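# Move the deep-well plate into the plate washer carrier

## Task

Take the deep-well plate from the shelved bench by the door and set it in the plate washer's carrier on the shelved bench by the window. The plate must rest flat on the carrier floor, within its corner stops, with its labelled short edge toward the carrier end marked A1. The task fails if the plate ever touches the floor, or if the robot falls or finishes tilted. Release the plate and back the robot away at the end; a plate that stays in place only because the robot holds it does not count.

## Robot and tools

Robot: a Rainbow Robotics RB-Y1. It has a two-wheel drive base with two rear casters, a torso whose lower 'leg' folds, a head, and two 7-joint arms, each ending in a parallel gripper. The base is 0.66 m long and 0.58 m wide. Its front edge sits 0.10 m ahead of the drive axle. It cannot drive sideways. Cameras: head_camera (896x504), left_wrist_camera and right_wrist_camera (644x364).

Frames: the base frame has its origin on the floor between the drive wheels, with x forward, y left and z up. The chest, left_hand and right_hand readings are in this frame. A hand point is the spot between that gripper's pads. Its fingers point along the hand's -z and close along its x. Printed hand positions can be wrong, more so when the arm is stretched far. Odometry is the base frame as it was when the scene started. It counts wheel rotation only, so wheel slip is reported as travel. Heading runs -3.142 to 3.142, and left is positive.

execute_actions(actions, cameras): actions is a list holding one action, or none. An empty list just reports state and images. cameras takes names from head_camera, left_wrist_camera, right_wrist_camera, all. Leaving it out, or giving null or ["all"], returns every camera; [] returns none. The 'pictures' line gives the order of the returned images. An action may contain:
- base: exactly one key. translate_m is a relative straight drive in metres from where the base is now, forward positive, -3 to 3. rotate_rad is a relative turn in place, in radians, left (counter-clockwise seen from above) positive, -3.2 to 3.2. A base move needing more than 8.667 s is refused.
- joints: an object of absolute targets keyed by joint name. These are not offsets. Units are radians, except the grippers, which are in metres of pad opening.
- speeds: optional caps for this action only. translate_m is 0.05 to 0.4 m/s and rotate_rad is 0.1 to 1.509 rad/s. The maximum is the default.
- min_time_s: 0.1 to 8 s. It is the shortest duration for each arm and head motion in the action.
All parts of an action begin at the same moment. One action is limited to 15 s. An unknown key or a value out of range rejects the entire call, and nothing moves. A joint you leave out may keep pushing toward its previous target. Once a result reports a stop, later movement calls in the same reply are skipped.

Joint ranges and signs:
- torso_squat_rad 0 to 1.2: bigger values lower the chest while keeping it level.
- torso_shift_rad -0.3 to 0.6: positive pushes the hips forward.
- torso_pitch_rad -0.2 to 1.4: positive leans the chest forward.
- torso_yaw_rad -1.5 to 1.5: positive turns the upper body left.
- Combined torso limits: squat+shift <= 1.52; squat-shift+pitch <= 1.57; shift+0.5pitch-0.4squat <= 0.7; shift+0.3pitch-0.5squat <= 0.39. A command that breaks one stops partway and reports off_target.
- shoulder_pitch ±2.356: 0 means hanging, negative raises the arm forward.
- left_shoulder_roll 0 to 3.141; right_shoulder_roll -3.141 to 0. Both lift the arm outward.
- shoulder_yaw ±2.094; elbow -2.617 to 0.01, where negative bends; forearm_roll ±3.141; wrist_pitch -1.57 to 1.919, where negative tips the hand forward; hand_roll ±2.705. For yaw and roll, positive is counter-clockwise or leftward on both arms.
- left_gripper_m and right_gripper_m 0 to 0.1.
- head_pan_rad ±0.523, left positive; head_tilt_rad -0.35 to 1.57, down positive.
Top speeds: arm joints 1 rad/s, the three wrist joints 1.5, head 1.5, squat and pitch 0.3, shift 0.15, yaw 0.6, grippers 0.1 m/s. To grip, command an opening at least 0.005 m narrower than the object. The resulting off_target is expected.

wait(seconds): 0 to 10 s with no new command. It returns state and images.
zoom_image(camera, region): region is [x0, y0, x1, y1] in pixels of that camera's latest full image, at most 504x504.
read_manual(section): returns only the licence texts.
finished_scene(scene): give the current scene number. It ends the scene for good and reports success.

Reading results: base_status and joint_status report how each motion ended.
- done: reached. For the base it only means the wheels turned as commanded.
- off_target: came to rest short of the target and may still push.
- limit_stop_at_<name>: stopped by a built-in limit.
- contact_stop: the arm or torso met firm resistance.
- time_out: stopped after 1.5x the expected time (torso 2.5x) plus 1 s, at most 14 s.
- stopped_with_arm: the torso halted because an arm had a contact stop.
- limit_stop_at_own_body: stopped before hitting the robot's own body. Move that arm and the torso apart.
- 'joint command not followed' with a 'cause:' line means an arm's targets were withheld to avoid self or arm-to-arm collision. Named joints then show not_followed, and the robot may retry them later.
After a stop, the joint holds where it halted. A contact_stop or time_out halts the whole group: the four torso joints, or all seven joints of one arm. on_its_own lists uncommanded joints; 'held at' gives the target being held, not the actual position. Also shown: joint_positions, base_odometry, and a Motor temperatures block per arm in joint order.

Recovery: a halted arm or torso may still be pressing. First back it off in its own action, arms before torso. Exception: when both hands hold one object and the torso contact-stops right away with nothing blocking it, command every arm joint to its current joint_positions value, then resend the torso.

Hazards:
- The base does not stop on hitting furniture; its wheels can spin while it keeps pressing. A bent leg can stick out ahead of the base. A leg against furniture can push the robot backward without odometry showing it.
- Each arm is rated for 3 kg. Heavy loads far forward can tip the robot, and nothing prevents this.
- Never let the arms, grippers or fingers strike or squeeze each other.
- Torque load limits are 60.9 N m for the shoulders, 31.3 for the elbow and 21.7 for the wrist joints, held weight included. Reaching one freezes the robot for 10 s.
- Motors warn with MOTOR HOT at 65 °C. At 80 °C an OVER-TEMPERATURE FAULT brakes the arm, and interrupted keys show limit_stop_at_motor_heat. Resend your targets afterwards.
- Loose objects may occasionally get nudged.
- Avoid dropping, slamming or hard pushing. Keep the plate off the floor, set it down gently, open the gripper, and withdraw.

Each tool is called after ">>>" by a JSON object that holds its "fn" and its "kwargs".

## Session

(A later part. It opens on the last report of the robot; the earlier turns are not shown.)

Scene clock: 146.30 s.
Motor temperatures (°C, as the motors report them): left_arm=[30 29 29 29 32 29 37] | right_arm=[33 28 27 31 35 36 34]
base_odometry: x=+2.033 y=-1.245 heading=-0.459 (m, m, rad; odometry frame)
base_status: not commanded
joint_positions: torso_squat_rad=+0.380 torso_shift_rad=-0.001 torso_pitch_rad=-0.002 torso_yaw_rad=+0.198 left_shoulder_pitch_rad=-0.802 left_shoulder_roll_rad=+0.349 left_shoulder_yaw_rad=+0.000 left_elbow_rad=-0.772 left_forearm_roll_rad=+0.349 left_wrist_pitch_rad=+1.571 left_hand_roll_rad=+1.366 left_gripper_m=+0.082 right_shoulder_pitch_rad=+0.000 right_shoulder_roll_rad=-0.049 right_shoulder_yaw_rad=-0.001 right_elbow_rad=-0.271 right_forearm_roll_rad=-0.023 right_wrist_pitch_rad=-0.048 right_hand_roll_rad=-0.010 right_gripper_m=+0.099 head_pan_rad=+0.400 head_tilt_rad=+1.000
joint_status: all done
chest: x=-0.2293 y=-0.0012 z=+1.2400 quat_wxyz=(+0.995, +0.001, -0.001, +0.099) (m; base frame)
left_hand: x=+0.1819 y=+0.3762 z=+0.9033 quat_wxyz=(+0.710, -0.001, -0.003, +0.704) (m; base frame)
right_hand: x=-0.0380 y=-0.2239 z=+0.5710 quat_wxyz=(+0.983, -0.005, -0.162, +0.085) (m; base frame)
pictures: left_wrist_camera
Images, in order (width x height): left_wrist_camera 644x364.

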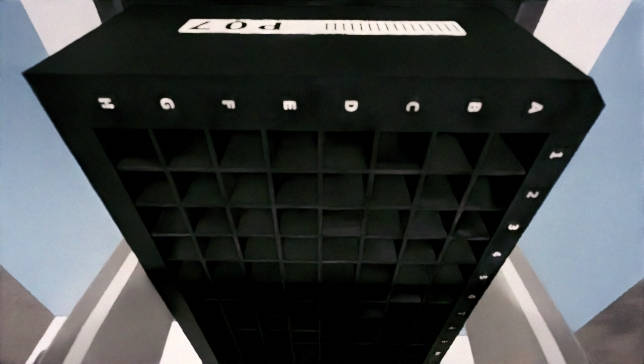

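>>> {"fn": "execute_actions", "kwargs": {"actions": [{"joints":{"torso_squat_rad":0.36}}], "cameras": []}}

>>> {"fn": "execute_actions", "kwargs": {"actions": [{"base":{"translate_m":0.002},"speeds":{"translate_m":0.05}}], "cameras": []}}

>>> {"fn": "execute_actions", "kwargs": {"actions": [{"joints":{"torso_squat_rad":0.376}}], "cameras": []}}

>>> {"fn": "execute_actions", "kwargs": {"actions": [{"joints":{"left_gripper_m":0.1}}], "cameras": ["left_wrist_camera"]}}

>>> {"fn": "execute_actions", "kwargs": {"actions": [{"joints":{"torso_squat_rad":0.0}}], "cameras": ["left_wrist_camera"]}}

Scene clock: 148.93 s.
Motor temperatures (°C, as the motors report them): left_arm=[30 29 29 29 32 30 37] | right_arm=[33 28 27 31 35 36 34]
base_odometry: x=+2.033 y=-1.245 heading=-0.459 (m, m, rad; odometry frame)
base_status: not commanded
joint_positions: torso_squat_rad=+0.360 torso_shift_rad=-0.001 torso_pitch_rad=-0.001 torso_yaw_rad=+0.198 left_shoulder_pitch_rad=-0.800 left_shoulder_roll_rad=+0.349 left_shoulder_yaw_rad=+0.000 left_elbow_rad=-0.771 left_forearm_roll_rad=+0.349 left_wrist_pitch_rad=+1.571 left_hand_roll_rad=+1.366 left_gripper_m=+0.082 right_shoulder_pitch_rad=+0.000 right_shoulder_roll_rad=-0.049 right_shoulder_yaw_rad=-0.001 right_elbow_rad=-0.271 right_forearm_roll_rad=-0.023 right_wrist_pitch_rad=-0.048 right_hand_roll_rad=-0.010 right_gripper_m=+0.099 head_pan_rad=+0.400 head_tilt_rad=+1.000
joint_status: all done
chest: x=-0.2289 y=-0.0011 z=+1.2451 quat_wxyz=(+0.995, +0.001, -0.001, +0.099) (m; base frame)
left_hand: x=+0.1811 y=+0.3763 z=+0.9070 quat_wxyz=(+0.710, +0.000, -0.001, +0.705) (m; base frame)
right_hand: x=-0.0381 y=-0.2240 z=+0.5760 quat_wxyz=(+0.983, -0.005, -0.162, +0.085) (m; base frame)
pictures: none
No camera images: the call's "cameras" was empty. Leave "cameras" out to get every camera's image.

Scene clock: 149.77 s.
Motor temperatures (°C, as the motors report them): left_arm=[30 29 29 29 32 29 37] | right_arm=[33 28 27 31 35 36 34]
base_odometry: x=+2.035 y=-1.245 heading=-0.459 (m, m, rad; odometry frame)
base_status: done
joint_positions: torso_squat_rad=+0.360 torso_shift_rad=-0.001 torso_pitch_rad=-0.001 torso_yaw_rad=+0.198 left_shoulder_pitch_rad=-0.800 left_shoulder_roll_rad=+0.349 left_shoulder_yaw_rad=+0.000 left_elbow_rad=-0.771 left_forearm_roll_rad=+0.349 left_wrist_pitch_rad=+1.571 left_hand_roll_rad=+1.366 left_gripper_m=+0.082 right_shoulder_pitch_rad=+0.000 right_shoulder_roll_rad=-0.049 right_shoulder_yaw_rad=-0.001 right_elbow_rad=-0.271 right_forearm_roll_rad=-0.023 right_wrist_pitch_rad=-0.048 right_hand_roll_rad=-0.010 right_gripper_m=+0.099 head_pan_rad=+0.400 head_tilt_rad=+1.000
joint_status: not commanded
chest: x=-0.2289 y=-0.0010 z=+1.2451 quat_wxyz=(+0.995, +0.001, -0.001, +0.099) (m; base frame)
left_hand: x=+0.1810 y=+0.3763 z=+0.9069 quat_wxyz=(+0.710, +0.000, -0.001, +0.705) (m; base frame)
right_hand: x=-0.0381 y=-0.2240 z=+0.5760 quat_wxyz=(+0.983, -0.006, -0.162, +0.085) (m; base frame)
pictures: none
No camera images: the call's "cameras" was empty. Leave "cameras" out to get every camera's image.

Scene clock: 150.37 s.
Motor temperatures (°C, as the motors report them): left_arm=[30 29 29 29 32 29 37] | right_arm=[33 28 27 31 35 36 34]
base_odometry: x=+2.035 y=-1.245 heading=-0.459 (m, m, rad; odometry frame)
base_status: not commanded
joint_positions: torso_squat_rad=+0.376 torso_shift_rad=-0.001 torso_pitch_rad=-0.002 torso_yaw_rad=+0.198 left_shoulder_pitch_rad=-0.801 left_shoulder_roll_rad=+0.349 left_shoulder_yaw_rad=+0.000 left_elbow_rad=-0.771 left_forearm_roll_rad=+0.349 left_wrist_pitch_rad=+1.571 left_hand_roll_rad=+1.366 left_gripper_m=+0.082 right_shoulder_pitch_rad=+0.000 right_shoulder_roll_rad=-0.049 right_shoulder_yaw_rad=-0.001 right_elbow_rad=-0.271 right_forearm_roll_rad=-0.023 right_wrist_pitch_rad=-0.048 right_hand_roll_rad=-0.010 right_gripper_m=+0.099 head_pan_rad=+0.400 head_tilt_rad=+1.000
joint_status: all done
chest: x=-0.2292 y=-0.0011 z=+1.2410 quat_wxyz=(+0.995, +0.001, -0.001, +0.099) (m; base frame)
left_hand: x=+0.1814 y=+0.3761 z=+0.9036 quat_wxyz=(+0.710, +0.000, -0.002, +0.705) (m; base frame)
right_hand: x=-0.0380 y=-0.2239 z=+0.5721 quat_wxyz=(+0.983, -0.005, -0.162, +0.085) (m; base frame)
pictures: none
No camera images: the call's "cameras" was empty. Leave "cameras" out to get every camera's image.

Scene clock: 151.13 s.
Motor temperatures (°C, as the motors report them): left_arm=[30 29 29 29 32 29 37] | right_arm=[33 28 27 31 35 36 34]
base_odometry: x=+2.035 y=-1.245 heading=-0.459 (m, m, rad; odometry frame)
base_status: not commanded
joint_positions: torso_squat_rad=+0.376 torso_shift_rad=-0.001 torso_pitch_rad=-0.002 torso_yaw_rad=+0.198 left_shoulder_pitch_rad=-0.800 left_shoulder_roll_rad=+0.349 left_shoulder_yaw_rad=+0.000 left_elbow_rad=-0.771 left_forearm_roll_rad=+0.349 left_wrist_pitch_rad=+1.571 left_hand_roll_rad=+1.366 left_gripper_m=+0.100 right_shoulder_pitch_rad=+0.000 right_shoulder_roll_rad=-0.049 right_shoulder_yaw_rad=-0.001 right_elbow_rad=-0.271 right_forearm_roll_rad=-0.023 right_wrist_pitch_rad=-0.048 right_hand_roll_rad=-0.010 right_gripper_m=+0.099 head_pan_rad=+0.400 head_tilt_rad=+1.000
joint_status: all done
chest: x=-0.2290 y=-0.0010 z=+1.2410 quat_wxyz=(+0.995, +0.001, -0.001, +0.099) (m; base frame)
left_hand: x=+0.1811 y=+0.3762 z=+0.9030 quat_wxyz=(+0.710, +0.000, -0.001, +0.705) (m; base frame)
right_hand: x=-0.0380 y=-0.2240 z=+0.5720 quat_wxyz=(+0.983, -0.006, -0.162, +0.085) (m; base frame)
pictures: left_wrist_camera
Images, in order (width x height): left_wrist_camera 644x364.

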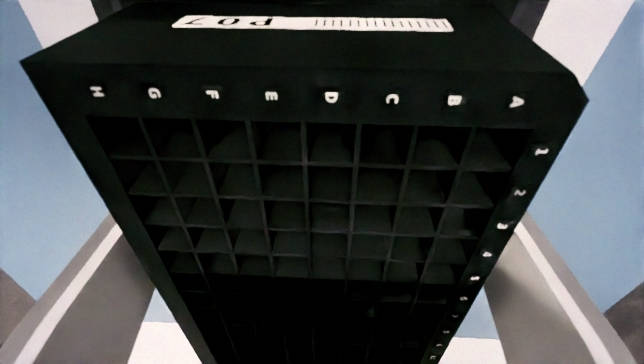

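Scene clock: 153.17 s.
Motor temperatures (°C, as the motors report them): left_arm=[30 29 29 29 32 29 37] | right_arm=[33 28 27 31 35 36 34]
base_odometry: x=+2.035 y=-1.245 heading=-0.459 (m, m, rad; odometry frame)
base_status: not commanded
joint_positions: torso_squat_rad=+0.000 torso_shift_rad=-0.001 torso_pitch_rad=-0.001 torso_yaw_rad=+0.198 left_shoulder_pitch_rad=-0.800 left_shoulder_roll_rad=+0.349 left_shoulder_yaw_rad=+0.000 left_elbow_rad=-0.771 left_forearm_roll_rad=+0.349 left_wrist_pitch_rad=+1.571 left_hand_roll_rad=+1.366 left_gripper_m=+0.100 right_shoulder_pitch_rad=+0.000 right_shoulder_roll_rad=-0.049 right_shoulder_yaw_rad=-0.001 right_elbow_rad=-0.271 right_forearm_roll_rad=-0.023 right_wrist_pitch_rad=-0.048 right_hand_roll_rad=-0.010 right_gripper_m=+0.099 head_pan_rad=+0.400 head_tilt_rad=+1.000
joint_status: all done
chest: x=-0.2289 y=-0.0010 z=+1.2899 quat_wxyz=(+0.995, +0.001, -0.001, +0.099) (m; base frame)
left_hand: x=+0.1811 y=+0.3762 z=+0.9518 quat_wxyz=(+0.710, +0.000, -0.001, +0.705) (m; base frame)
right_hand: x=-0.0381 y=-0.2240 z=+0.6209 quat_wxyz=(+0.983, -0.006, -0.161, +0.085) (m; base frame)
pictures: left_wrist_camera
Images, in order (width x height): left_wrist_camera 644x364.

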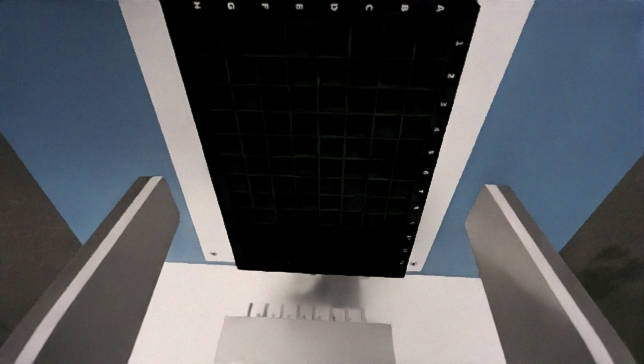

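>>> {"fn": "execute_actions", "kwargs": {"actions": [{"joints":{"torso_squat_rad":0.376}}], "cameras": []}}

>>> {"fn": "execute_actions", "kwargs": {"actions": [{"joints":{"left_gripper_m":0.07}}], "cameras": []}}

>>> {"fn": "execute_actions", "kwargs": {"actions": [{"joints":{"torso_squat_rad":0.345}}], "cameras": []}}

>>> {"fn": "execute_actions", "kwargs": {"actions": [{"joints":{"torso_yaw_rad":0.1955,"left_hand_roll_rad":1.347}}], "cameras": []}}

>>> {"fn": "execute_actions", "kwargs": {"actions": [{"joints":{"torso_squat_rad":0.38}}], "cameras": ["left_wrist_camera"]}}

Scene clock: 160.70 s.
Motor temperatures (°C, as the motors report them): left_arm=[30 29 29 29 32 29 37] | right_arm=[33 28 27 31 35 36 34]
base_odometry: x=+2.035 y=-1.245 heading=-0.459 (m, m, rad; odometry frame)
base_status: not commanded
joint_positions: torso_squat_rad=+0.376 torso_shift_rad=-0.001 torso_pitch_rad=-0.001 torso_yaw_rad=+0.198 left_shoulder_pitch_rad=-0.800 left_shoulder_roll_rad=+0.349 left_shoulder_yaw_rad=+0.000 left_elbow_rad=-0.771 left_forearm_roll_rad=+0.349 left_wrist_pitch_rad=+1.571 left_hand_roll_rad=+1.366 left_gripper_m=+0.100 right_shoulder_pitch_rad=+0.000 right_shoulder_roll_rad=-0.049 right_shoulder_yaw_rad=-0.001 right_elbow_rad=-0.271 right_forearm_roll_rad=-0.023 right_wrist_pitch_rad=-0.048 right_hand_roll_rad=-0.010 right_gripper_m=+0.099 head_pan_rad=+0.400 head_tilt_rad=+1.000
joint_status: all done
chest: x=-0.2290 y=-0.0010 z=+1.2410 quat_wxyz=(+0.995, +0.001, -0.001, +0.099) (m; base frame)
left_hand: x=+0.1811 y=+0.3762 z=+0.9029 quat_wxyz=(+0.710, +0.000, -0.001, +0.705) (m; base frame)
right_hand: x=-0.0381 y=-0.2240 z=+0.5720 quat_wxyz=(+0.983, -0.006, -0.162, +0.085) (m; base frame)
pictures: none
No camera images: the call's "cameras" was empty. Leave "cameras" out to get every camera's image.

Scene clock: 161.47 s.
Motor temperatures (°C, as the motors report them): left_arm=[30 29 29 29 32 29 37] | right_arm=[33 28 27 31 35 36 34]
base_odometry: x=+2.035 y=-1.245 heading=-0.459 (m, m, rad; odometry frame)
base_status: not commanded
joint_positions: torso_squat_rad=+0.376 torso_shift_rad=-0.001 torso_pitch_rad=-0.001 torso_yaw_rad=+0.198 left_shoulder_pitch_rad=-0.800 left_shoulder_roll_rad=+0.348 left_shoulder_yaw_rad=+0.000 left_elbow_rad=-0.771 left_forearm_roll_rad=+0.349 left_wrist_pitch_rad=+1.571 left_hand_roll_rad=+1.366 left_gripper_m=+0.083 right_shoulder_pitch_rad=+0.000 right_shoulder_roll_rad=-0.049 right_shoulder_yaw_rad=-0.001 right_elbow_rad=-0.271 right_forearm_roll_rad=-0.023 right_wrist_pitch_rad=-0.048 right_hand_roll_rad=-0.010 right_gripper_m=+0.099 head_pan_rad=+0.400 head_tilt_rad=+1.000
joint_status: left_gripper_m off_target (ended at +0.083, target +0.070)
chest: x=-0.2290 y=-0.0011 z=+1.2410 quat_wxyz=(+0.995, +0.001, -0.001, +0.099) (m; base frame)
left_hand: x=+0.1812 y=+0.3757 z=+0.9030 quat_wxyz=(+0.710, +0.000, -0.001, +0.704) (m; base frame)
right_hand: x=-0.0381 y=-0.2240 z=+0.5720 quat_wxyz=(+0.983, -0.006, -0.162, +0.085) (m; base frame)
pictures: none
No camera images: the call's "cameras" was empty. Leave "cameras" out to get every camera's image.

Scene clock: 162.20 s.
Motor temperatures (°C, as the motors report them): left_arm=[30 29 29 29 32 29 37] | right_arm=[33 28 27 31 35 36 34]
base_odometry: x=+2.035 y=-1.245 heading=-0.459 (m, m, rad; odometry frame)
base_status: not commanded
joint_positions: torso_squat_rad=+0.345 torso_shift_rad=-0.001 torso_pitch_rad=-0.001 torso_yaw_rad=+0.198 left_shoulder_pitch_rad=-0.800 left_shoulder_roll_rad=+0.349 left_shoulder_yaw_rad=+0.000 left_elbow_rad=-0.771 left_forearm_roll_rad=+0.349 left_wrist_pitch_rad=+1.571 left_hand_roll_rad=+1.366 left_gripper_m=+0.083 right_shoulder_pitch_rad=+0.000 right_shoulder_roll_rad=-0.049 right_shoulder_yaw_rad=-0.001 right_elbow_rad=-0.271 right_forearm_roll_rad=-0.023 right_wrist_pitch_rad=-0.048 right_hand_roll_rad=-0.010 right_gripper_m=+0.099 head_pan_rad=+0.400 head_tilt_rad=+1.000
joint_status: all done
chest: x=-0.2289 y=-0.0010 z=+1.2487 quat_wxyz=(+0.995, +0.001, -0.001, +0.099) (m; base frame)
left_hand: x=+0.1812 y=+0.3759 z=+0.9104 quat_wxyz=(+0.710, +0.000, -0.001, +0.705) (m; base frame)
right_hand: x=-0.0381 y=-0.2240 z=+0.5796 quat_wxyz=(+0.983, -0.006, -0.161, +0.085) (m; base frame)
pictures: none
No camera images: the call's "cameras" was empty. Leave "cameras" out to get every camera's image.

Scene clock: 162.60 s.
Motor temperatures (°C, as the motors report them): left_arm=[30 29 29 29 32 29 37] | right_arm=[33 28 27 31 35 36 34]
base_odometry: x=+2.035 y=-1.245 heading=-0.459 (m, m, rad; odometry frame)
base_status: not commanded
joint_positions: torso_squat_rad=+0.345 torso_shift_rad=-0.001 torso_pitch_rad=-0.001 torso_yaw_rad=+0.195 left_shoulder_pitch_rad=-0.800 left_shoulder_roll_rad=+0.349 left_shoulder_yaw_rad=+0.000 left_elbow_rad=-0.771 left_forearm_roll_rad=+0.349 left_wrist_pitch_rad=+1.571 left_hand_roll_rad=+1.347 left_gripper_m=+0.083 right_shoulder_pitch_rad=+0.000 right_shoulder_roll_rad=-0.049 right_shoulder_yaw_rad=-0.001 right_elbow_rad=-0.271 right_forearm_roll_rad=-0.023 right_wrist_pitch_rad=-0.048 right_hand_roll_rad=-0.010 right_gripper_m=+0.099 head_pan_rad=+0.400 head_tilt_rad=+1.000
joint_status: all done
chest: x=-0.2289 y=-0.0010 z=+1.2487 quat_wxyz=(+0.995, +0.001, -0.001, +0.098) (m; base frame)
left_hand: x=+0.1820 y=+0.3749 z=+0.9104 quat_wxyz=(+0.717, +0.000, -0.001, +0.697) (m; base frame)
right_hand: x=-0.0387 y=-0.2244 z=+0.5796 quat_wxyz=(+0.983, -0.006, -0.161, +0.083) (m; base frame)
pictures: none
No camera images: the call's "cameras" was empty. Leave "cameras" out to get every camera's image.

Scene clock: 163.37 s.
Motor temperatures (°C, as the motors report them): left_arm=[30 29 29 29 32 29 37] | right_arm=[33 28 27 31 35 36 34]
base_odometry: x=+2.035 y=-1.245 heading=-0.459 (m, m, rad; odometry frame)
base_status: not commanded
joint_positions: torso_squat_rad=+0.380 torso_shift_rad=-0.001 torso_pitch_rad=-0.002 torso_yaw_rad=+0.195 left_shoulder_pitch_rad=-0.801 left_shoulder_roll_rad=+0.349 left_shoulder_yaw_rad=+0.000 left_elbow_rad=-0.771 left_forearm_roll_rad=+0.349 left_wrist_pitch_rad=+1.571 left_hand_roll_rad=+1.347 left_gripper_m=+0.083 right_shoulder_pitch_rad=+0.000 right_shoulder_roll_rad=-0.049 right_shoulder_yaw_rad=-0.001 right_elbow_rad=-0.271 right_forearm_roll_rad=-0.023 right_wrist_pitch_rad=-0.048 right_hand_roll_rad=-0.010 right_gripper_m=+0.099 head_pan_rad=+0.400 head_tilt_rad=+1.000
joint_status: all done
chest: x=-0.2292 y=-0.0011 z=+1.2400 quat_wxyz=(+0.995, +0.001, -0.001, +0.098) (m; base frame)
left_hand: x=+0.1823 y=+0.3748 z=+0.9025 quat_wxyz=(+0.717, +0.000, -0.002, +0.697) (m; base frame)
right_hand: x=-0.0386 y=-0.2244 z=+0.5710 quat_wxyz=(+0.983, -0.006, -0.162, +0.083) (m; base frame)
pictures: left_wrist_camera
Images, in order (width x height): left_wrist_camera 644x364.

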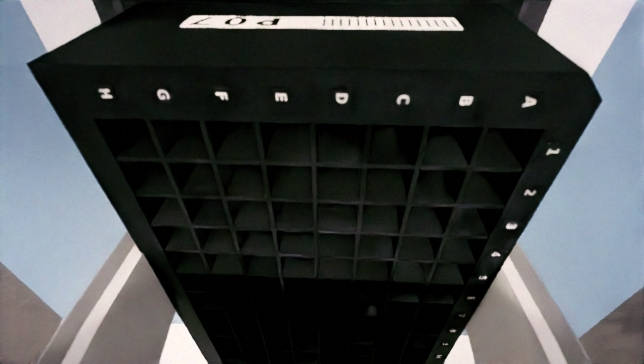

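Went lower than before. Release and check.

>>> {"fn": "execute_actions", "kwargs": {"actions": [{"joints":{"left_gripper_m":0.1}}], "cameras": ["left_wrist_camera"]}}

>>> {"fn": "execute_actions", "kwargs": {"actions": [{"joints":{"torso_squat_rad":0.0}}], "cameras": ["left_wrist_camera"]}}

>>> {"fn": "execute_actions", "kwargs": {"actions": [{"base":{"translate_m":-0.3},"joints":{"torso_yaw_rad":0.5,"head_pan_rad":-0.1,"head_tilt_rad":0.85}}], "cameras": ["head_camera"]}}

>>> {"fn": "zoom_image", "kwargs": {"camera": "head_camera", "region": [340, 110, 540, 270]}}

Scene clock: 166.23 s.
Motor temperatures (°C, as the motors report them): left_arm=[30 29 29 29 32 30 37] | right_arm=[33 28 27 31 35 36 34]
base_odometry: x=+2.035 y=-1.245 heading=-0.459 (m, m, rad; odometry frame)
base_status: not commanded
joint_positions: torso_squat_rad=+0.380 torso_shift_rad=-0.001 torso_pitch_rad=-0.002 torso_yaw_rad=+0.195 left_shoulder_pitch_rad=-0.800 left_shoulder_roll_rad=+0.349 left_shoulder_yaw_rad=+0.000 left_elbow_rad=-0.771 left_forearm_roll_rad=+0.349 left_wrist_pitch_rad=+1.571 left_hand_roll_rad=+1.347 left_gripper_m=+0.100 right_shoulder_pitch_rad=+0.000 right_shoulder_roll_rad=-0.049 right_shoulder_yaw_rad=-0.001 right_elbow_rad=-0.271 right_forearm_roll_rad=-0.023 right_wrist_pitch_rad=-0.048 right_hand_roll_rad=-0.010 right_gripper_m=+0.099 head_pan_rad=+0.400 head_tilt_rad=+1.000
joint_status: all done
chest: x=-0.2290 y=-0.0010 z=+1.2400 quat_wxyz=(+0.995, +0.001, -0.001, +0.098) (m; base frame)
left_hand: x=+0.1821 y=+0.3750 z=+0.9019 quat_wxyz=(+0.717, +0.000, -0.001, +0.697) (m; base frame)
right_hand: x=-0.0386 y=-0.2244 z=+0.5710 quat_wxyz=(+0.983, -0.006, -0.162, +0.083) (m; base frame)
pictures: left_wrist_camera
Images, in order (width x height): left_wrist_camera 644x364.

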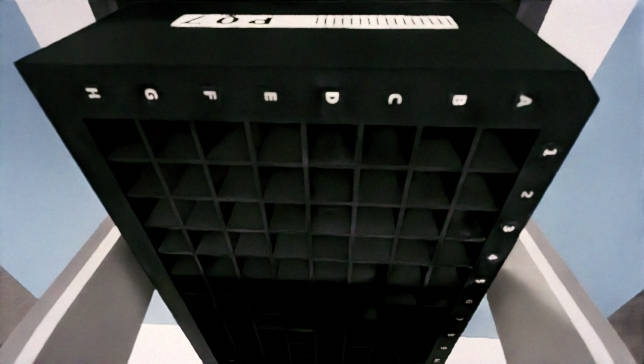

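Scene clock: 168.27 s.
Motor temperatures (°C, as the motors report them): left_arm=[30 29 29 29 32 30 37] | right_arm=[33 28 27 31 35 36 34]
base_odometry: x=+2.035 y=-1.245 heading=-0.459 (m, m, rad; odometry frame)
base_status: not commanded
joint_positions: torso_squat_rad=+0.000 torso_shift_rad=-0.001 torso_pitch_rad=-0.001 torso_yaw_rad=+0.195 left_shoulder_pitch_rad=-0.800 left_shoulder_roll_rad=+0.349 left_shoulder_yaw_rad=+0.000 left_elbow_rad=-0.771 left_forearm_roll_rad=+0.349 left_wrist_pitch_rad=+1.571 left_hand_roll_rad=+1.347 left_gripper_m=+0.100 right_shoulder_pitch_rad=+0.000 right_shoulder_roll_rad=-0.049 right_shoulder_yaw_rad=-0.001 right_elbow_rad=-0.271 right_forearm_roll_rad=-0.023 right_wrist_pitch_rad=-0.048 right_hand_roll_rad=-0.010 right_gripper_m=+0.099 head_pan_rad=+0.400 head_tilt_rad=+1.000
joint_status: all done
chest: x=-0.2289 y=-0.0010 z=+1.2899 quat_wxyz=(+0.995, +0.001, -0.001, +0.098) (m; base frame)
left_hand: x=+0.1820 y=+0.3749 z=+0.9517 quat_wxyz=(+0.717, +0.000, -0.001, +0.697) (m; base frame)
right_hand: x=-0.0387 y=-0.2245 z=+0.6209 quat_wxyz=(+0.983, -0.006, -0.161, +0.083) (m; base frame)
pictures: left_wrist_camera
Images, in order (width x height): left_wrist_camera 644x364.

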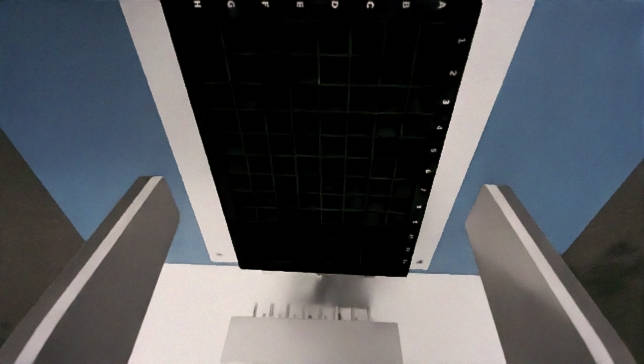

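Scene clock: 170.57 s.
Motor temperatures (°C, as the motors report them): left_arm=[30 29 29 29 32 29 37] | right_arm=[33 28 27 31 35 36 34]
base_odometry: x=+1.766 y=-1.113 heading=-0.458 (m, m, rad; odometry frame)
base_status: done
joint_positions: torso_squat_rad=+0.000 torso_shift_rad=-0.001 torso_pitch_rad=-0.001 torso_yaw_rad=+0.500 left_shoulder_pitch_rad=-0.800 left_shoulder_roll_rad=+0.349 left_shoulder_yaw_rad=+0.000 left_elbow_rad=-0.771 left_forearm_roll_rad=+0.349 left_wrist_pitch_rad=+1.571 left_hand_roll_rad=+1.347 left_gripper_m=+0.100 right_shoulder_pitch_rad=+0.000 right_shoulder_roll_rad=-0.049 right_shoulder_yaw_rad=-0.001 right_elbow_rad=-0.271 right_forearm_roll_rad=-0.023 right_wrist_pitch_rad=-0.048 right_hand_roll_rad=-0.010 right_gripper_m=+0.099 head_pan_rad=-0.100 head_tilt_rad=+0.850
joint_status: all done
chest: x=-0.2290 y=-0.0010 z=+1.2899 quat_wxyz=(+0.969, +0.001, -0.001, +0.247) (m; base frame)
left_hand: x=+0.0503 y=+0.4809 z=+0.9516 quat_wxyz=(+0.603, +0.000, -0.001, +0.798) (m; base frame)
right_hand: x=+0.0199 y=-0.1574 z=+0.6211 quat_wxyz=(+0.959, +0.019, -0.161, +0.232) (m; base frame)
pictures: head_camera
Images, in order (width x height): head_camera 896x504.

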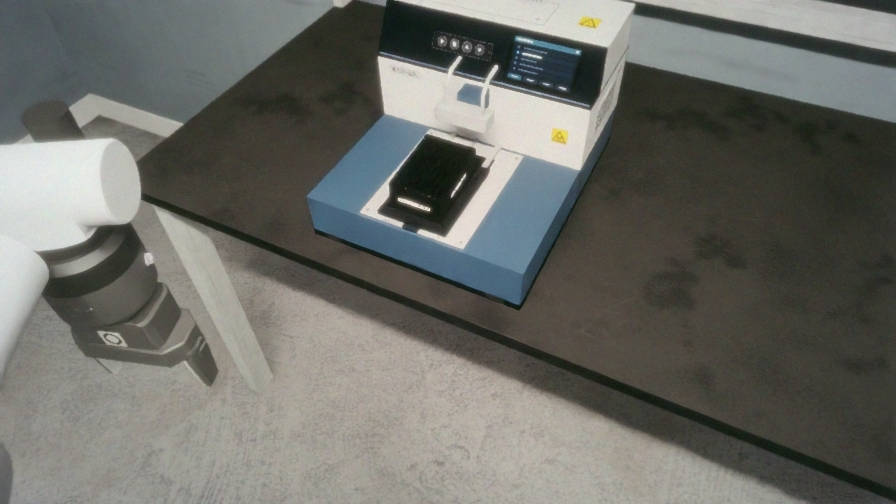

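Region (340, 110, 540, 270) of head_camera's 896x504 image, scaled by 2.520, with more detail than that image has; it fills the top 403 rows of this view, and the rest is white.

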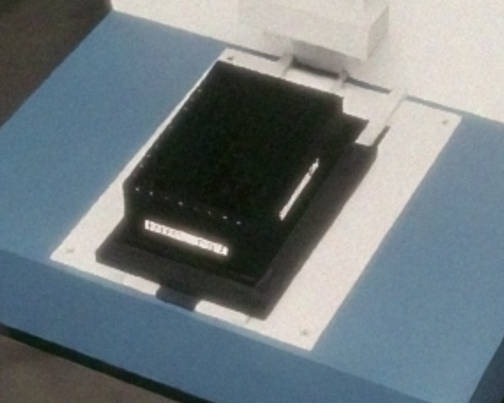

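>>> {"fn": "execute_actions", "kwargs": {"actions": [{"base":{"translate_m":0.3},"joints":{"torso_yaw_rad":0.1955,"left_hand_roll_rad":1.355,"head_pan_rad":0.4,"head_tilt_rad":1.0}}], "cameras": ["left_wrist_camera"]}}

Scene clock: 175.00 s.
Motor temperatures (°C, as the motors report them): left_arm=[30 29 29 29 32 29 37] | right_arm=[33 28 27 31 35 36 34]
base_odometry: x=+2.035 y=-1.245 heading=-0.457 (m, m, rad; odometry frame)
base_status: done
joint_positions: torso_squat_rad=+0.000 torso_shift_rad=-0.001 torso_pitch_rad=-0.001 torso_yaw_rad=+0.195 left_shoulder_pitch_rad=-0.800 left_shoulder_roll_rad=+0.349 left_shoulder_yaw_rad=+0.000 left_elbow_rad=-0.771 left_forearm_roll_rad=+0.349 left_wrist_pitch_rad=+1.571 left_hand_roll_rad=+1.355 left_gripper_m=+0.100 right_shoulder_pitch_rad=+0.000 right_shoulder_roll_rad=-0.049 right_shoulder_yaw_rad=-0.001 right_elbow_rad=-0.271 right_forearm_roll_rad=-0.023 right_wrist_pitch_rad=-0.048 right_hand_roll_rad=-0.010 right_gripper_m=+0.099 head_pan_rad=+0.400 head_tilt_rad=+1.000
joint_status: all done
chest: x=-0.2289 y=-0.0010 z=+1.2899 quat_wxyz=(+0.995, +0.001, -0.001, +0.098) (m; base frame)
left_hand: x=+0.1820 y=+0.3751 z=+0.9516 quat_wxyz=(+0.714, +0.000, -0.001, +0.700) (m; base frame)
right_hand: x=-0.0387 y=-0.2245 z=+0.6209 quat_wxyz=(+0.983, -0.006, -0.161, +0.083) (m; base frame)
pictures: left_wrist_camera
Images, in order (width x height): left_wrist_camera 644x364.

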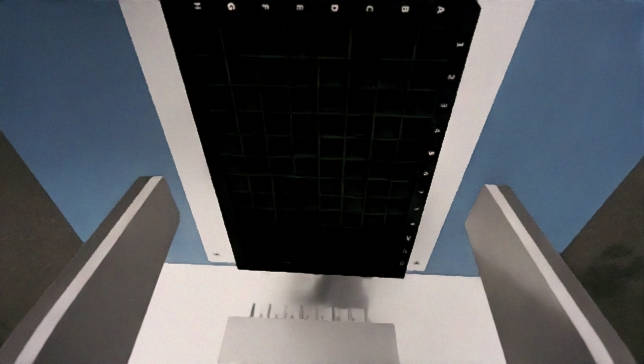

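>>> {"fn": "execute_actions", "kwargs": {"actions": [{"joints":{"torso_squat_rad":0.38,"torso_yaw_rad":0.19,"left_hand_roll_rad":1.36}}], "cameras": []}}

>>> {"fn": "execute_actions", "kwargs": {"actions": [{"joints":{"left_gripper_m":0.07}}], "cameras": []}}

>>> {"fn": "execute_actions", "kwargs": {"actions": [{"joints":{"torso_squat_rad":0.35}}], "cameras": []}}

>>> {"fn": "execute_actions", "kwargs": {"actions": [{"joints":{"torso_yaw_rad":0.1885,"left_hand_roll_rad":1.326}}], "cameras": ["left_wrist_camera"]}}

>>> {"fn": "zoom_image", "kwargs": {"camera": "left_wrist_camera", "region": [400, 0, 644, 100]}}

>>> {"fn": "zoom_image", "kwargs": {"camera": "left_wrist_camera", "region": [0, 0, 244, 100]}}

Scene clock: 184.70 s.
Motor temperatures (°C, as the motors report them): left_arm=[30 29 29 29 32 29 37] | right_arm=[33 28 27 31 35 36 34]
base_odometry: x=+2.035 y=-1.245 heading=-0.457 (m, m, rad; odometry frame)
base_status: not commanded
joint_positions: torso_squat_rad=+0.380 torso_shift_rad=-0.001 torso_pitch_rad=-0.001 torso_yaw_rad=+0.190 left_shoulder_pitch_rad=-0.800 left_shoulder_roll_rad=+0.349 left_shoulder_yaw_rad=+0.000 left_elbow_rad=-0.771 left_forearm_roll_rad=+0.349 left_wrist_pitch_rad=+1.571 left_hand_roll_rad=+1.360 left_gripper_m=+0.100 right_shoulder_pitch_rad=+0.000 right_shoulder_roll_rad=-0.049 right_shoulder_yaw_rad=-0.001 right_elbow_rad=-0.271 right_forearm_roll_rad=-0.023 right_wrist_pitch_rad=-0.048 right_hand_roll_rad=-0.010 right_gripper_m=+0.099 head_pan_rad=+0.400 head_tilt_rad=+1.000
joint_status: all done
chest: x=-0.2290 y=-0.0010 z=+1.2400 quat_wxyz=(+0.995, +0.001, -0.001, +0.095) (m; base frame)
left_hand: x=+0.1840 y=+0.3729 z=+0.9018 quat_wxyz=(+0.714, +0.000, -0.001, +0.700) (m; base frame)
right_hand: x=-0.0398 y=-0.2255 z=+0.5710 quat_wxyz=(+0.984, -0.006, -0.162, +0.081) (m; base frame)
pictures: none
No camera images: the call's "cameras" was empty. Leave "cameras" out to get every camera's image.

Scene clock: 185.47 s.
Motor temperatures (°C, as the motors report them): left_arm=[30 29 29 29 32 29 37] | right_arm=[33 28 27 31 35 36 34]
base_odometry: x=+2.035 y=-1.245 heading=-0.457 (m, m, rad; odometry frame)
base_status: not commanded
joint_positions: torso_squat_rad=+0.380 torso_shift_rad=-0.001 torso_pitch_rad=-0.001 torso_yaw_rad=+0.190 left_shoulder_pitch_rad=-0.800 left_shoulder_roll_rad=+0.349 left_shoulder_yaw_rad=+0.000 left_elbow_rad=-0.771 left_forearm_roll_rad=+0.349 left_wrist_pitch_rad=+1.571 left_hand_roll_rad=+1.360 left_gripper_m=+0.083 right_shoulder_pitch_rad=+0.000 right_shoulder_roll_rad=-0.049 right_shoulder_yaw_rad=-0.001 right_elbow_rad=-0.271 right_forearm_roll_rad=-0.023 right_wrist_pitch_rad=-0.048 right_hand_roll_rad=-0.010 right_gripper_m=+0.099 head_pan_rad=+0.400 head_tilt_rad=+1.000
joint_status: left_gripper_m off_target (ended at +0.083, target +0.070)
chest: x=-0.2290 y=-0.0010 z=+1.2400 quat_wxyz=(+0.995, +0.001, -0.001, +0.095) (m; base frame)
left_hand: x=+0.1840 y=+0.3729 z=+0.9018 quat_wxyz=(+0.714, +0.000, -0.001, +0.700) (m; base frame)
right_hand: x=-0.0398 y=-0.2255 z=+0.5710 quat_wxyz=(+0.984, -0.006, -0.162, +0.081) (m; base frame)
pictures: none
No camera images: the call's "cameras" was empty. Leave "cameras" out to get every camera's image.

Scene clock: 186.20 s.
Motor temperatures (°C, as the motors report them): left_arm=[30 29 29 29 32 29 37] | right_arm=[33 28 27 31 35 36 34]
base_odometry: x=+2.035 y=-1.245 heading=-0.457 (m, m, rad; odometry frame)
base_status: not commanded
joint_positions: torso_squat_rad=+0.350 torso_shift_rad=-0.001 torso_pitch_rad=-0.001 torso_yaw_rad=+0.190 left_shoulder_pitch_rad=-0.800 left_shoulder_roll_rad=+0.349 left_shoulder_yaw_rad=+0.000 left_elbow_rad=-0.771 left_forearm_roll_rad=+0.349 left_wrist_pitch_rad=+1.571 left_hand_roll_rad=+1.360 left_gripper_m=+0.083 right_shoulder_pitch_rad=+0.000 right_shoulder_roll_rad=-0.049 right_shoulder_yaw_rad=-0.001 right_elbow_rad=-0.271 right_forearm_roll_rad=-0.023 right_wrist_pitch_rad=-0.048 right_hand_roll_rad=-0.010 right_gripper_m=+0.099 head_pan_rad=+0.400 head_tilt_rad=+1.000
joint_status: all done
chest: x=-0.2289 y=-0.0010 z=+1.2475 quat_wxyz=(+0.995, +0.001, -0.001, +0.095) (m; base frame)
left_hand: x=+0.1840 y=+0.3729 z=+0.9092 quat_wxyz=(+0.714, +0.000, -0.001, +0.700) (m; base frame)
right_hand: x=-0.0399 y=-0.2255 z=+0.5785 quat_wxyz=(+0.984, -0.006, -0.161, +0.081) (m; base frame)
pictures: none
No camera images: the call's "cameras" was empty. Leave "cameras" out to get every camera's image.

Scene clock: 186.67 s.
Motor temperatures (°C, as the motors report them): left_arm=[30 29 29 29 32 29 37] | right_arm=[33 28 27 31 35 36 34]
base_odometry: x=+2.035 y=-1.245 heading=-0.457 (m, m, rad; odometry frame)
base_status: not commanded
joint_positions: torso_squat_rad=+0.350 torso_shift_rad=-0.001 torso_pitch_rad=-0.001 torso_yaw_rad=+0.189 left_shoulder_pitch_rad=-0.800 left_shoulder_roll_rad=+0.349 left_shoulder_yaw_rad=+0.000 left_elbow_rad=-0.771 left_forearm_roll_rad=+0.349 left_wrist_pitch_rad=+1.571 left_hand_roll_rad=+1.326 left_gripper_m=+0.083 right_shoulder_pitch_rad=+0.000 right_shoulder_roll_rad=-0.049 right_shoulder_yaw_rad=-0.001 right_elbow_rad=-0.271 right_forearm_roll_rad=-0.023 right_wrist_pitch_rad=-0.048 right_hand_roll_rad=-0.010 right_gripper_m=+0.099 head_pan_rad=+0.400 head_tilt_rad=+1.000
joint_status: all done
chest: x=-0.2289 y=-0.0010 z=+1.2475 quat_wxyz=(+0.996, +0.001, -0.001, +0.094) (m; base frame)
left_hand: x=+0.1846 y=+0.3722 z=+0.9092 quat_wxyz=(+0.727, +0.000, -0.001, +0.687) (m; base frame)
right_hand: x=-0.0402 y=-0.2258 z=+0.5785 quat_wxyz=(+0.984, -0.006, -0.161, +0.080) (m; base frame)
pictures: left_wrist_camera
Images, in order (width x height): left_wrist_camera 644x364.

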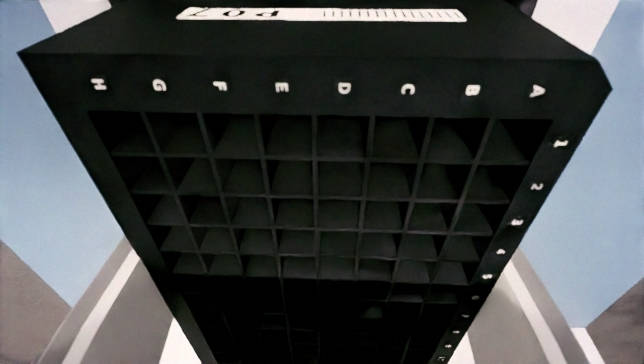

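Region (400, 0, 644, 100) of left_wrist_camera's 644x364 image, scaled by 2.066, with more detail than that image has; it fills the top 207 rows of this view, and the rest is white.

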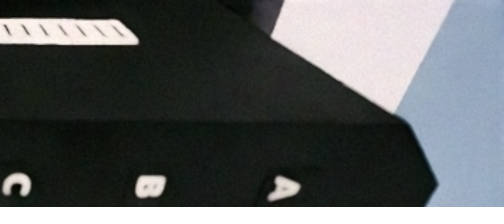

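Region (0, 0, 244, 100) of left_wrist_camera's 644x364 image, scaled by 2.066, with more detail than that image has; it fills the top 207 rows of this view, and the rest is white.

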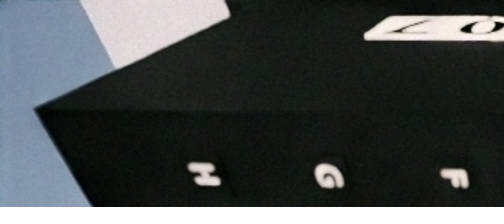

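Centred (110..537). Lower.

>>> {"fn": "execute_actions", "kwargs": {"actions": [{"joints":{"torso_squat_rad":0.385}}], "cameras": ["left_wrist_camera"]}}

>>> {"fn": "execute_actions", "kwargs": {"actions": [{"joints":{"left_gripper_m":0.1}}], "cameras": ["left_wrist_camera"]}}

>>> {"fn": "execute_actions", "kwargs": {"actions": [{"joints":{"torso_squat_rad":0.0}}], "cameras": ["left_wrist_camera"]}}

Scene clock: 188.87 s.
Motor temperatures (°C, as the motors report them): left_arm=[30 29 29 29 32 29 37] | right_arm=[33 28 27 31 35 36 34]
base_odometry: x=+2.035 y=-1.245 heading=-0.457 (m, m, rad; odometry frame)
base_status: not commanded
joint_positions: torso_squat_rad=+0.385 torso_shift_rad=-0.001 torso_pitch_rad=-0.002 torso_yaw_rad=+0.189 left_shoulder_pitch_rad=-0.800 left_shoulder_roll_rad=+0.349 left_shoulder_yaw_rad=+0.000 left_elbow_rad=-0.771 left_forearm_roll_rad=+0.349 left_wrist_pitch_rad=+1.571 left_hand_roll_rad=+1.326 left_gripper_m=+0.083 right_shoulder_pitch_rad=+0.000 right_shoulder_roll_rad=-0.049 right_shoulder_yaw_rad=-0.001 right_elbow_rad=-0.271 right_forearm_roll_rad=-0.023 right_wrist_pitch_rad=-0.048 right_hand_roll_rad=-0.010 right_gripper_m=+0.099 head_pan_rad=+0.400 head_tilt_rad=+1.000
joint_status: all done
chest: x=-0.2291 y=-0.0010 z=+1.2387 quat_wxyz=(+0.996, +0.001, -0.001, +0.094) (m; base frame)
left_hand: x=+0.1846 y=+0.3721 z=+0.9006 quat_wxyz=(+0.727, +0.000, -0.001, +0.687) (m; base frame)
right_hand: x=-0.0402 y=-0.2258 z=+0.5697 quat_wxyz=(+0.984, -0.006, -0.162, +0.080) (m; base frame)
pictures: left_wrist_camera
Images, in order (width x height): left_wrist_camera 644x364.

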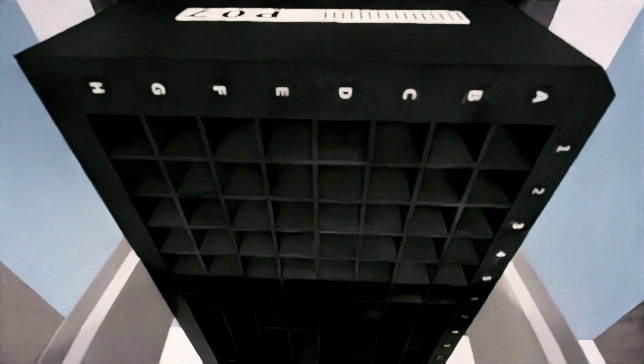

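Scene clock: 189.63 s.
Motor temperatures (°C, as the motors report them): left_arm=[30 29 29 29 32 29 37] | right_arm=[33 28 27 31 35 36 34]
base_odometry: x=+2.035 y=-1.245 heading=-0.457 (m, m, rad; odometry frame)
base_status: not commanded
joint_positions: torso_squat_rad=+0.385 torso_shift_rad=-0.001 torso_pitch_rad=-0.002 torso_yaw_rad=+0.188 left_shoulder_pitch_rad=-0.800 left_shoulder_roll_rad=+0.349 left_shoulder_yaw_rad=+0.000 left_elbow_rad=-0.771 left_forearm_roll_rad=+0.349 left_wrist_pitch_rad=+1.571 left_hand_roll_rad=+1.326 left_gripper_m=+0.100 right_shoulder_pitch_rad=+0.000 right_shoulder_roll_rad=-0.049 right_shoulder_yaw_rad=-0.001 right_elbow_rad=-0.271 right_forearm_roll_rad=-0.023 right_wrist_pitch_rad=-0.048 right_hand_roll_rad=-0.010 right_gripper_m=+0.099 head_pan_rad=+0.400 head_tilt_rad=+1.000
joint_status: all done
chest: x=-0.2290 y=-0.0010 z=+1.2387 quat_wxyz=(+0.996, +0.001, -0.001, +0.094) (m; base frame)
left_hand: x=+0.1847 y=+0.3721 z=+0.9006 quat_wxyz=(+0.727, +0.000, -0.001, +0.687) (m; base frame)
right_hand: x=-0.0402 y=-0.2258 z=+0.5697 quat_wxyz=(+0.984, -0.006, -0.162, +0.080) (m; base frame)
pictures: left_wrist_camera
Images, in order (width x height): left_wrist_camera 644x364.

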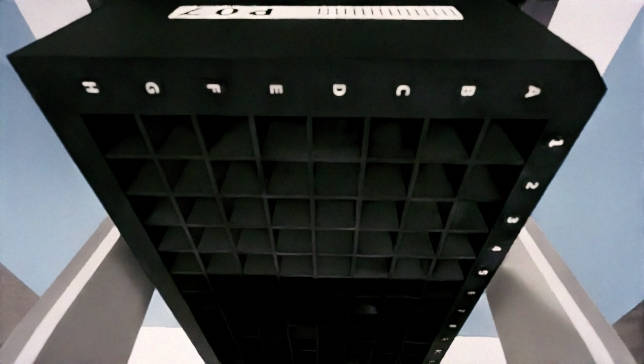

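Scene clock: 191.70 s.
Motor temperatures (°C, as the motors report them): left_arm=[30 29 29 29 32 29 37] | right_arm=[33 28 27 31 35 36 34]
base_odometry: x=+2.035 y=-1.245 heading=-0.457 (m, m, rad; odometry frame)
base_status: not commanded
joint_positions: torso_squat_rad=+0.000 torso_shift_rad=-0.001 torso_pitch_rad=-0.001 torso_yaw_rad=+0.188 left_shoulder_pitch_rad=-0.800 left_shoulder_roll_rad=+0.349 left_shoulder_yaw_rad=+0.000 left_elbow_rad=-0.771 left_forearm_roll_rad=+0.349 left_wrist_pitch_rad=+1.571 left_hand_roll_rad=+1.326 left_gripper_m=+0.100 right_shoulder_pitch_rad=+0.000 right_shoulder_roll_rad=-0.049 right_shoulder_yaw_rad=-0.001 right_elbow_rad=-0.271 right_forearm_roll_rad=-0.023 right_wrist_pitch_rad=-0.048 right_hand_roll_rad=-0.010 right_gripper_m=+0.099 head_pan_rad=+0.400 head_tilt_rad=+1.000
joint_status: all done
chest: x=-0.2289 y=-0.0010 z=+1.2899 quat_wxyz=(+0.996, +0.001, -0.001, +0.094) (m; base frame)
left_hand: x=+0.1846 y=+0.3721 z=+0.9517 quat_wxyz=(+0.727, +0.000, -0.001, +0.687) (m; base frame)
right_hand: x=-0.0403 y=-0.2258 z=+0.6209 quat_wxyz=(+0.984, -0.006, -0.161, +0.080) (m; base frame)
pictures: left_wrist_camera
Images, in order (width x height): left_wrist_camera 644x364.

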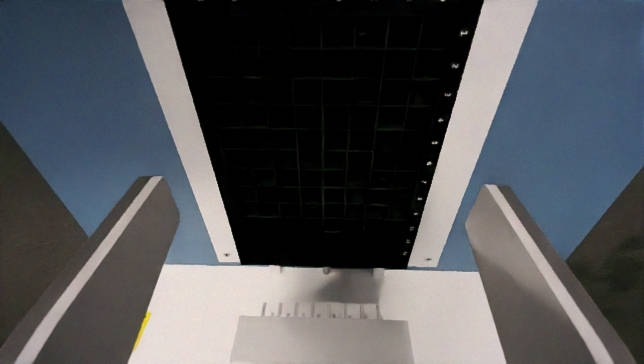

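>>> {"fn": "execute_actions", "kwargs": {"actions": [{"base":{"translate_m":-0.3},"joints":{"torso_yaw_rad":0.5,"head_pan_rad":-0.1,"head_tilt_rad":0.85}}], "cameras": ["head_camera"]}}

>>> {"fn": "zoom_image", "kwargs": {"camera": "head_camera", "region": [340, 110, 540, 270]}}

Scene clock: 195.47 s.
Motor temperatures (°C, as the motors report them): left_arm=[30 29 29 29 32 29 37] | right_arm=[33 28 27 31 35 36 34]
base_odometry: x=+1.766 y=-1.113 heading=-0.456 (m, m, rad; odometry frame)
base_status: done
joint_positions: torso_squat_rad=+0.000 torso_shift_rad=-0.001 torso_pitch_rad=-0.001 torso_yaw_rad=+0.500 left_shoulder_pitch_rad=-0.800 left_shoulder_roll_rad=+0.349 left_shoulder_yaw_rad=+0.000 left_elbow_rad=-0.771 left_forearm_roll_rad=+0.349 left_wrist_pitch_rad=+1.571 left_hand_roll_rad=+1.326 left_gripper_m=+0.100 right_shoulder_pitch_rad=+0.000 right_shoulder_roll_rad=-0.049 right_shoulder_yaw_rad=-0.001 right_elbow_rad=-0.271 right_forearm_roll_rad=-0.023 right_wrist_pitch_rad=-0.048 right_hand_roll_rad=-0.010 right_gripper_m=+0.099 head_pan_rad=-0.100 head_tilt_rad=+0.850
joint_status: all done
chest: x=-0.2290 y=-0.0010 z=+1.2899 quat_wxyz=(+0.969, +0.001, -0.001, +0.247) (m; base frame)
left_hand: x=+0.0503 y=+0.4809 z=+0.9516 quat_wxyz=(+0.611, +0.000, -0.001, +0.791) (m; base frame)
right_hand: x=+0.0199 y=-0.1574 z=+0.6211 quat_wxyz=(+0.959, +0.019, -0.161, +0.232) (m; base frame)
pictures: head_camera
Images, in order (width x height): head_camera 896x504.

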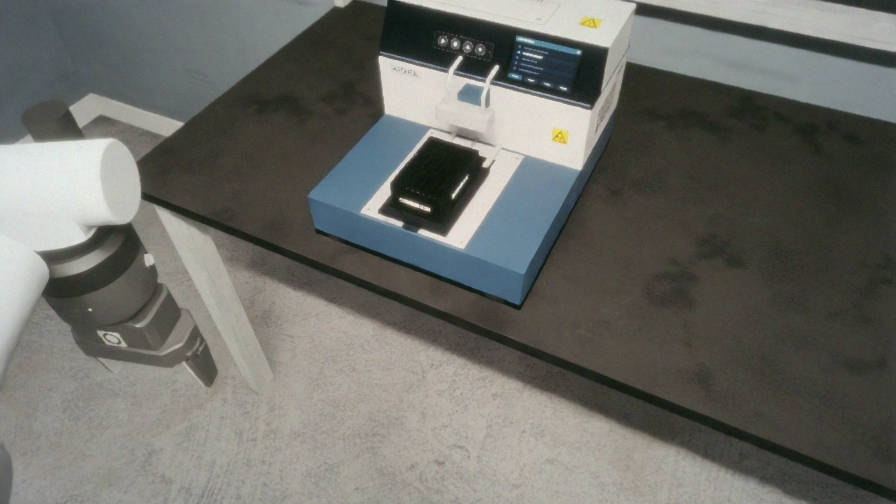

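Region (340, 110, 540, 270) of head_camera's 896x504 image, scaled by 2.520, with more detail than that image has; it fills the top 403 rows of this view, and the rest is white.

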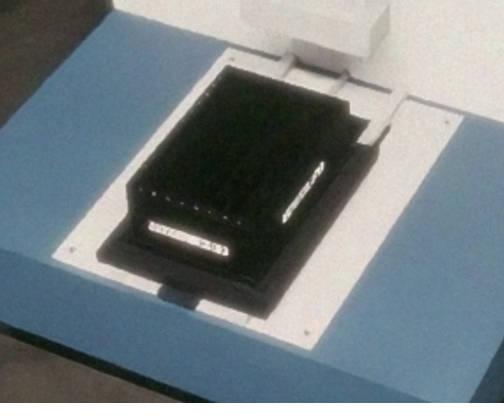

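>>> {"fn": "finished_scene", "kwargs": {"scene": 1}}

The scene is finished: the task was done.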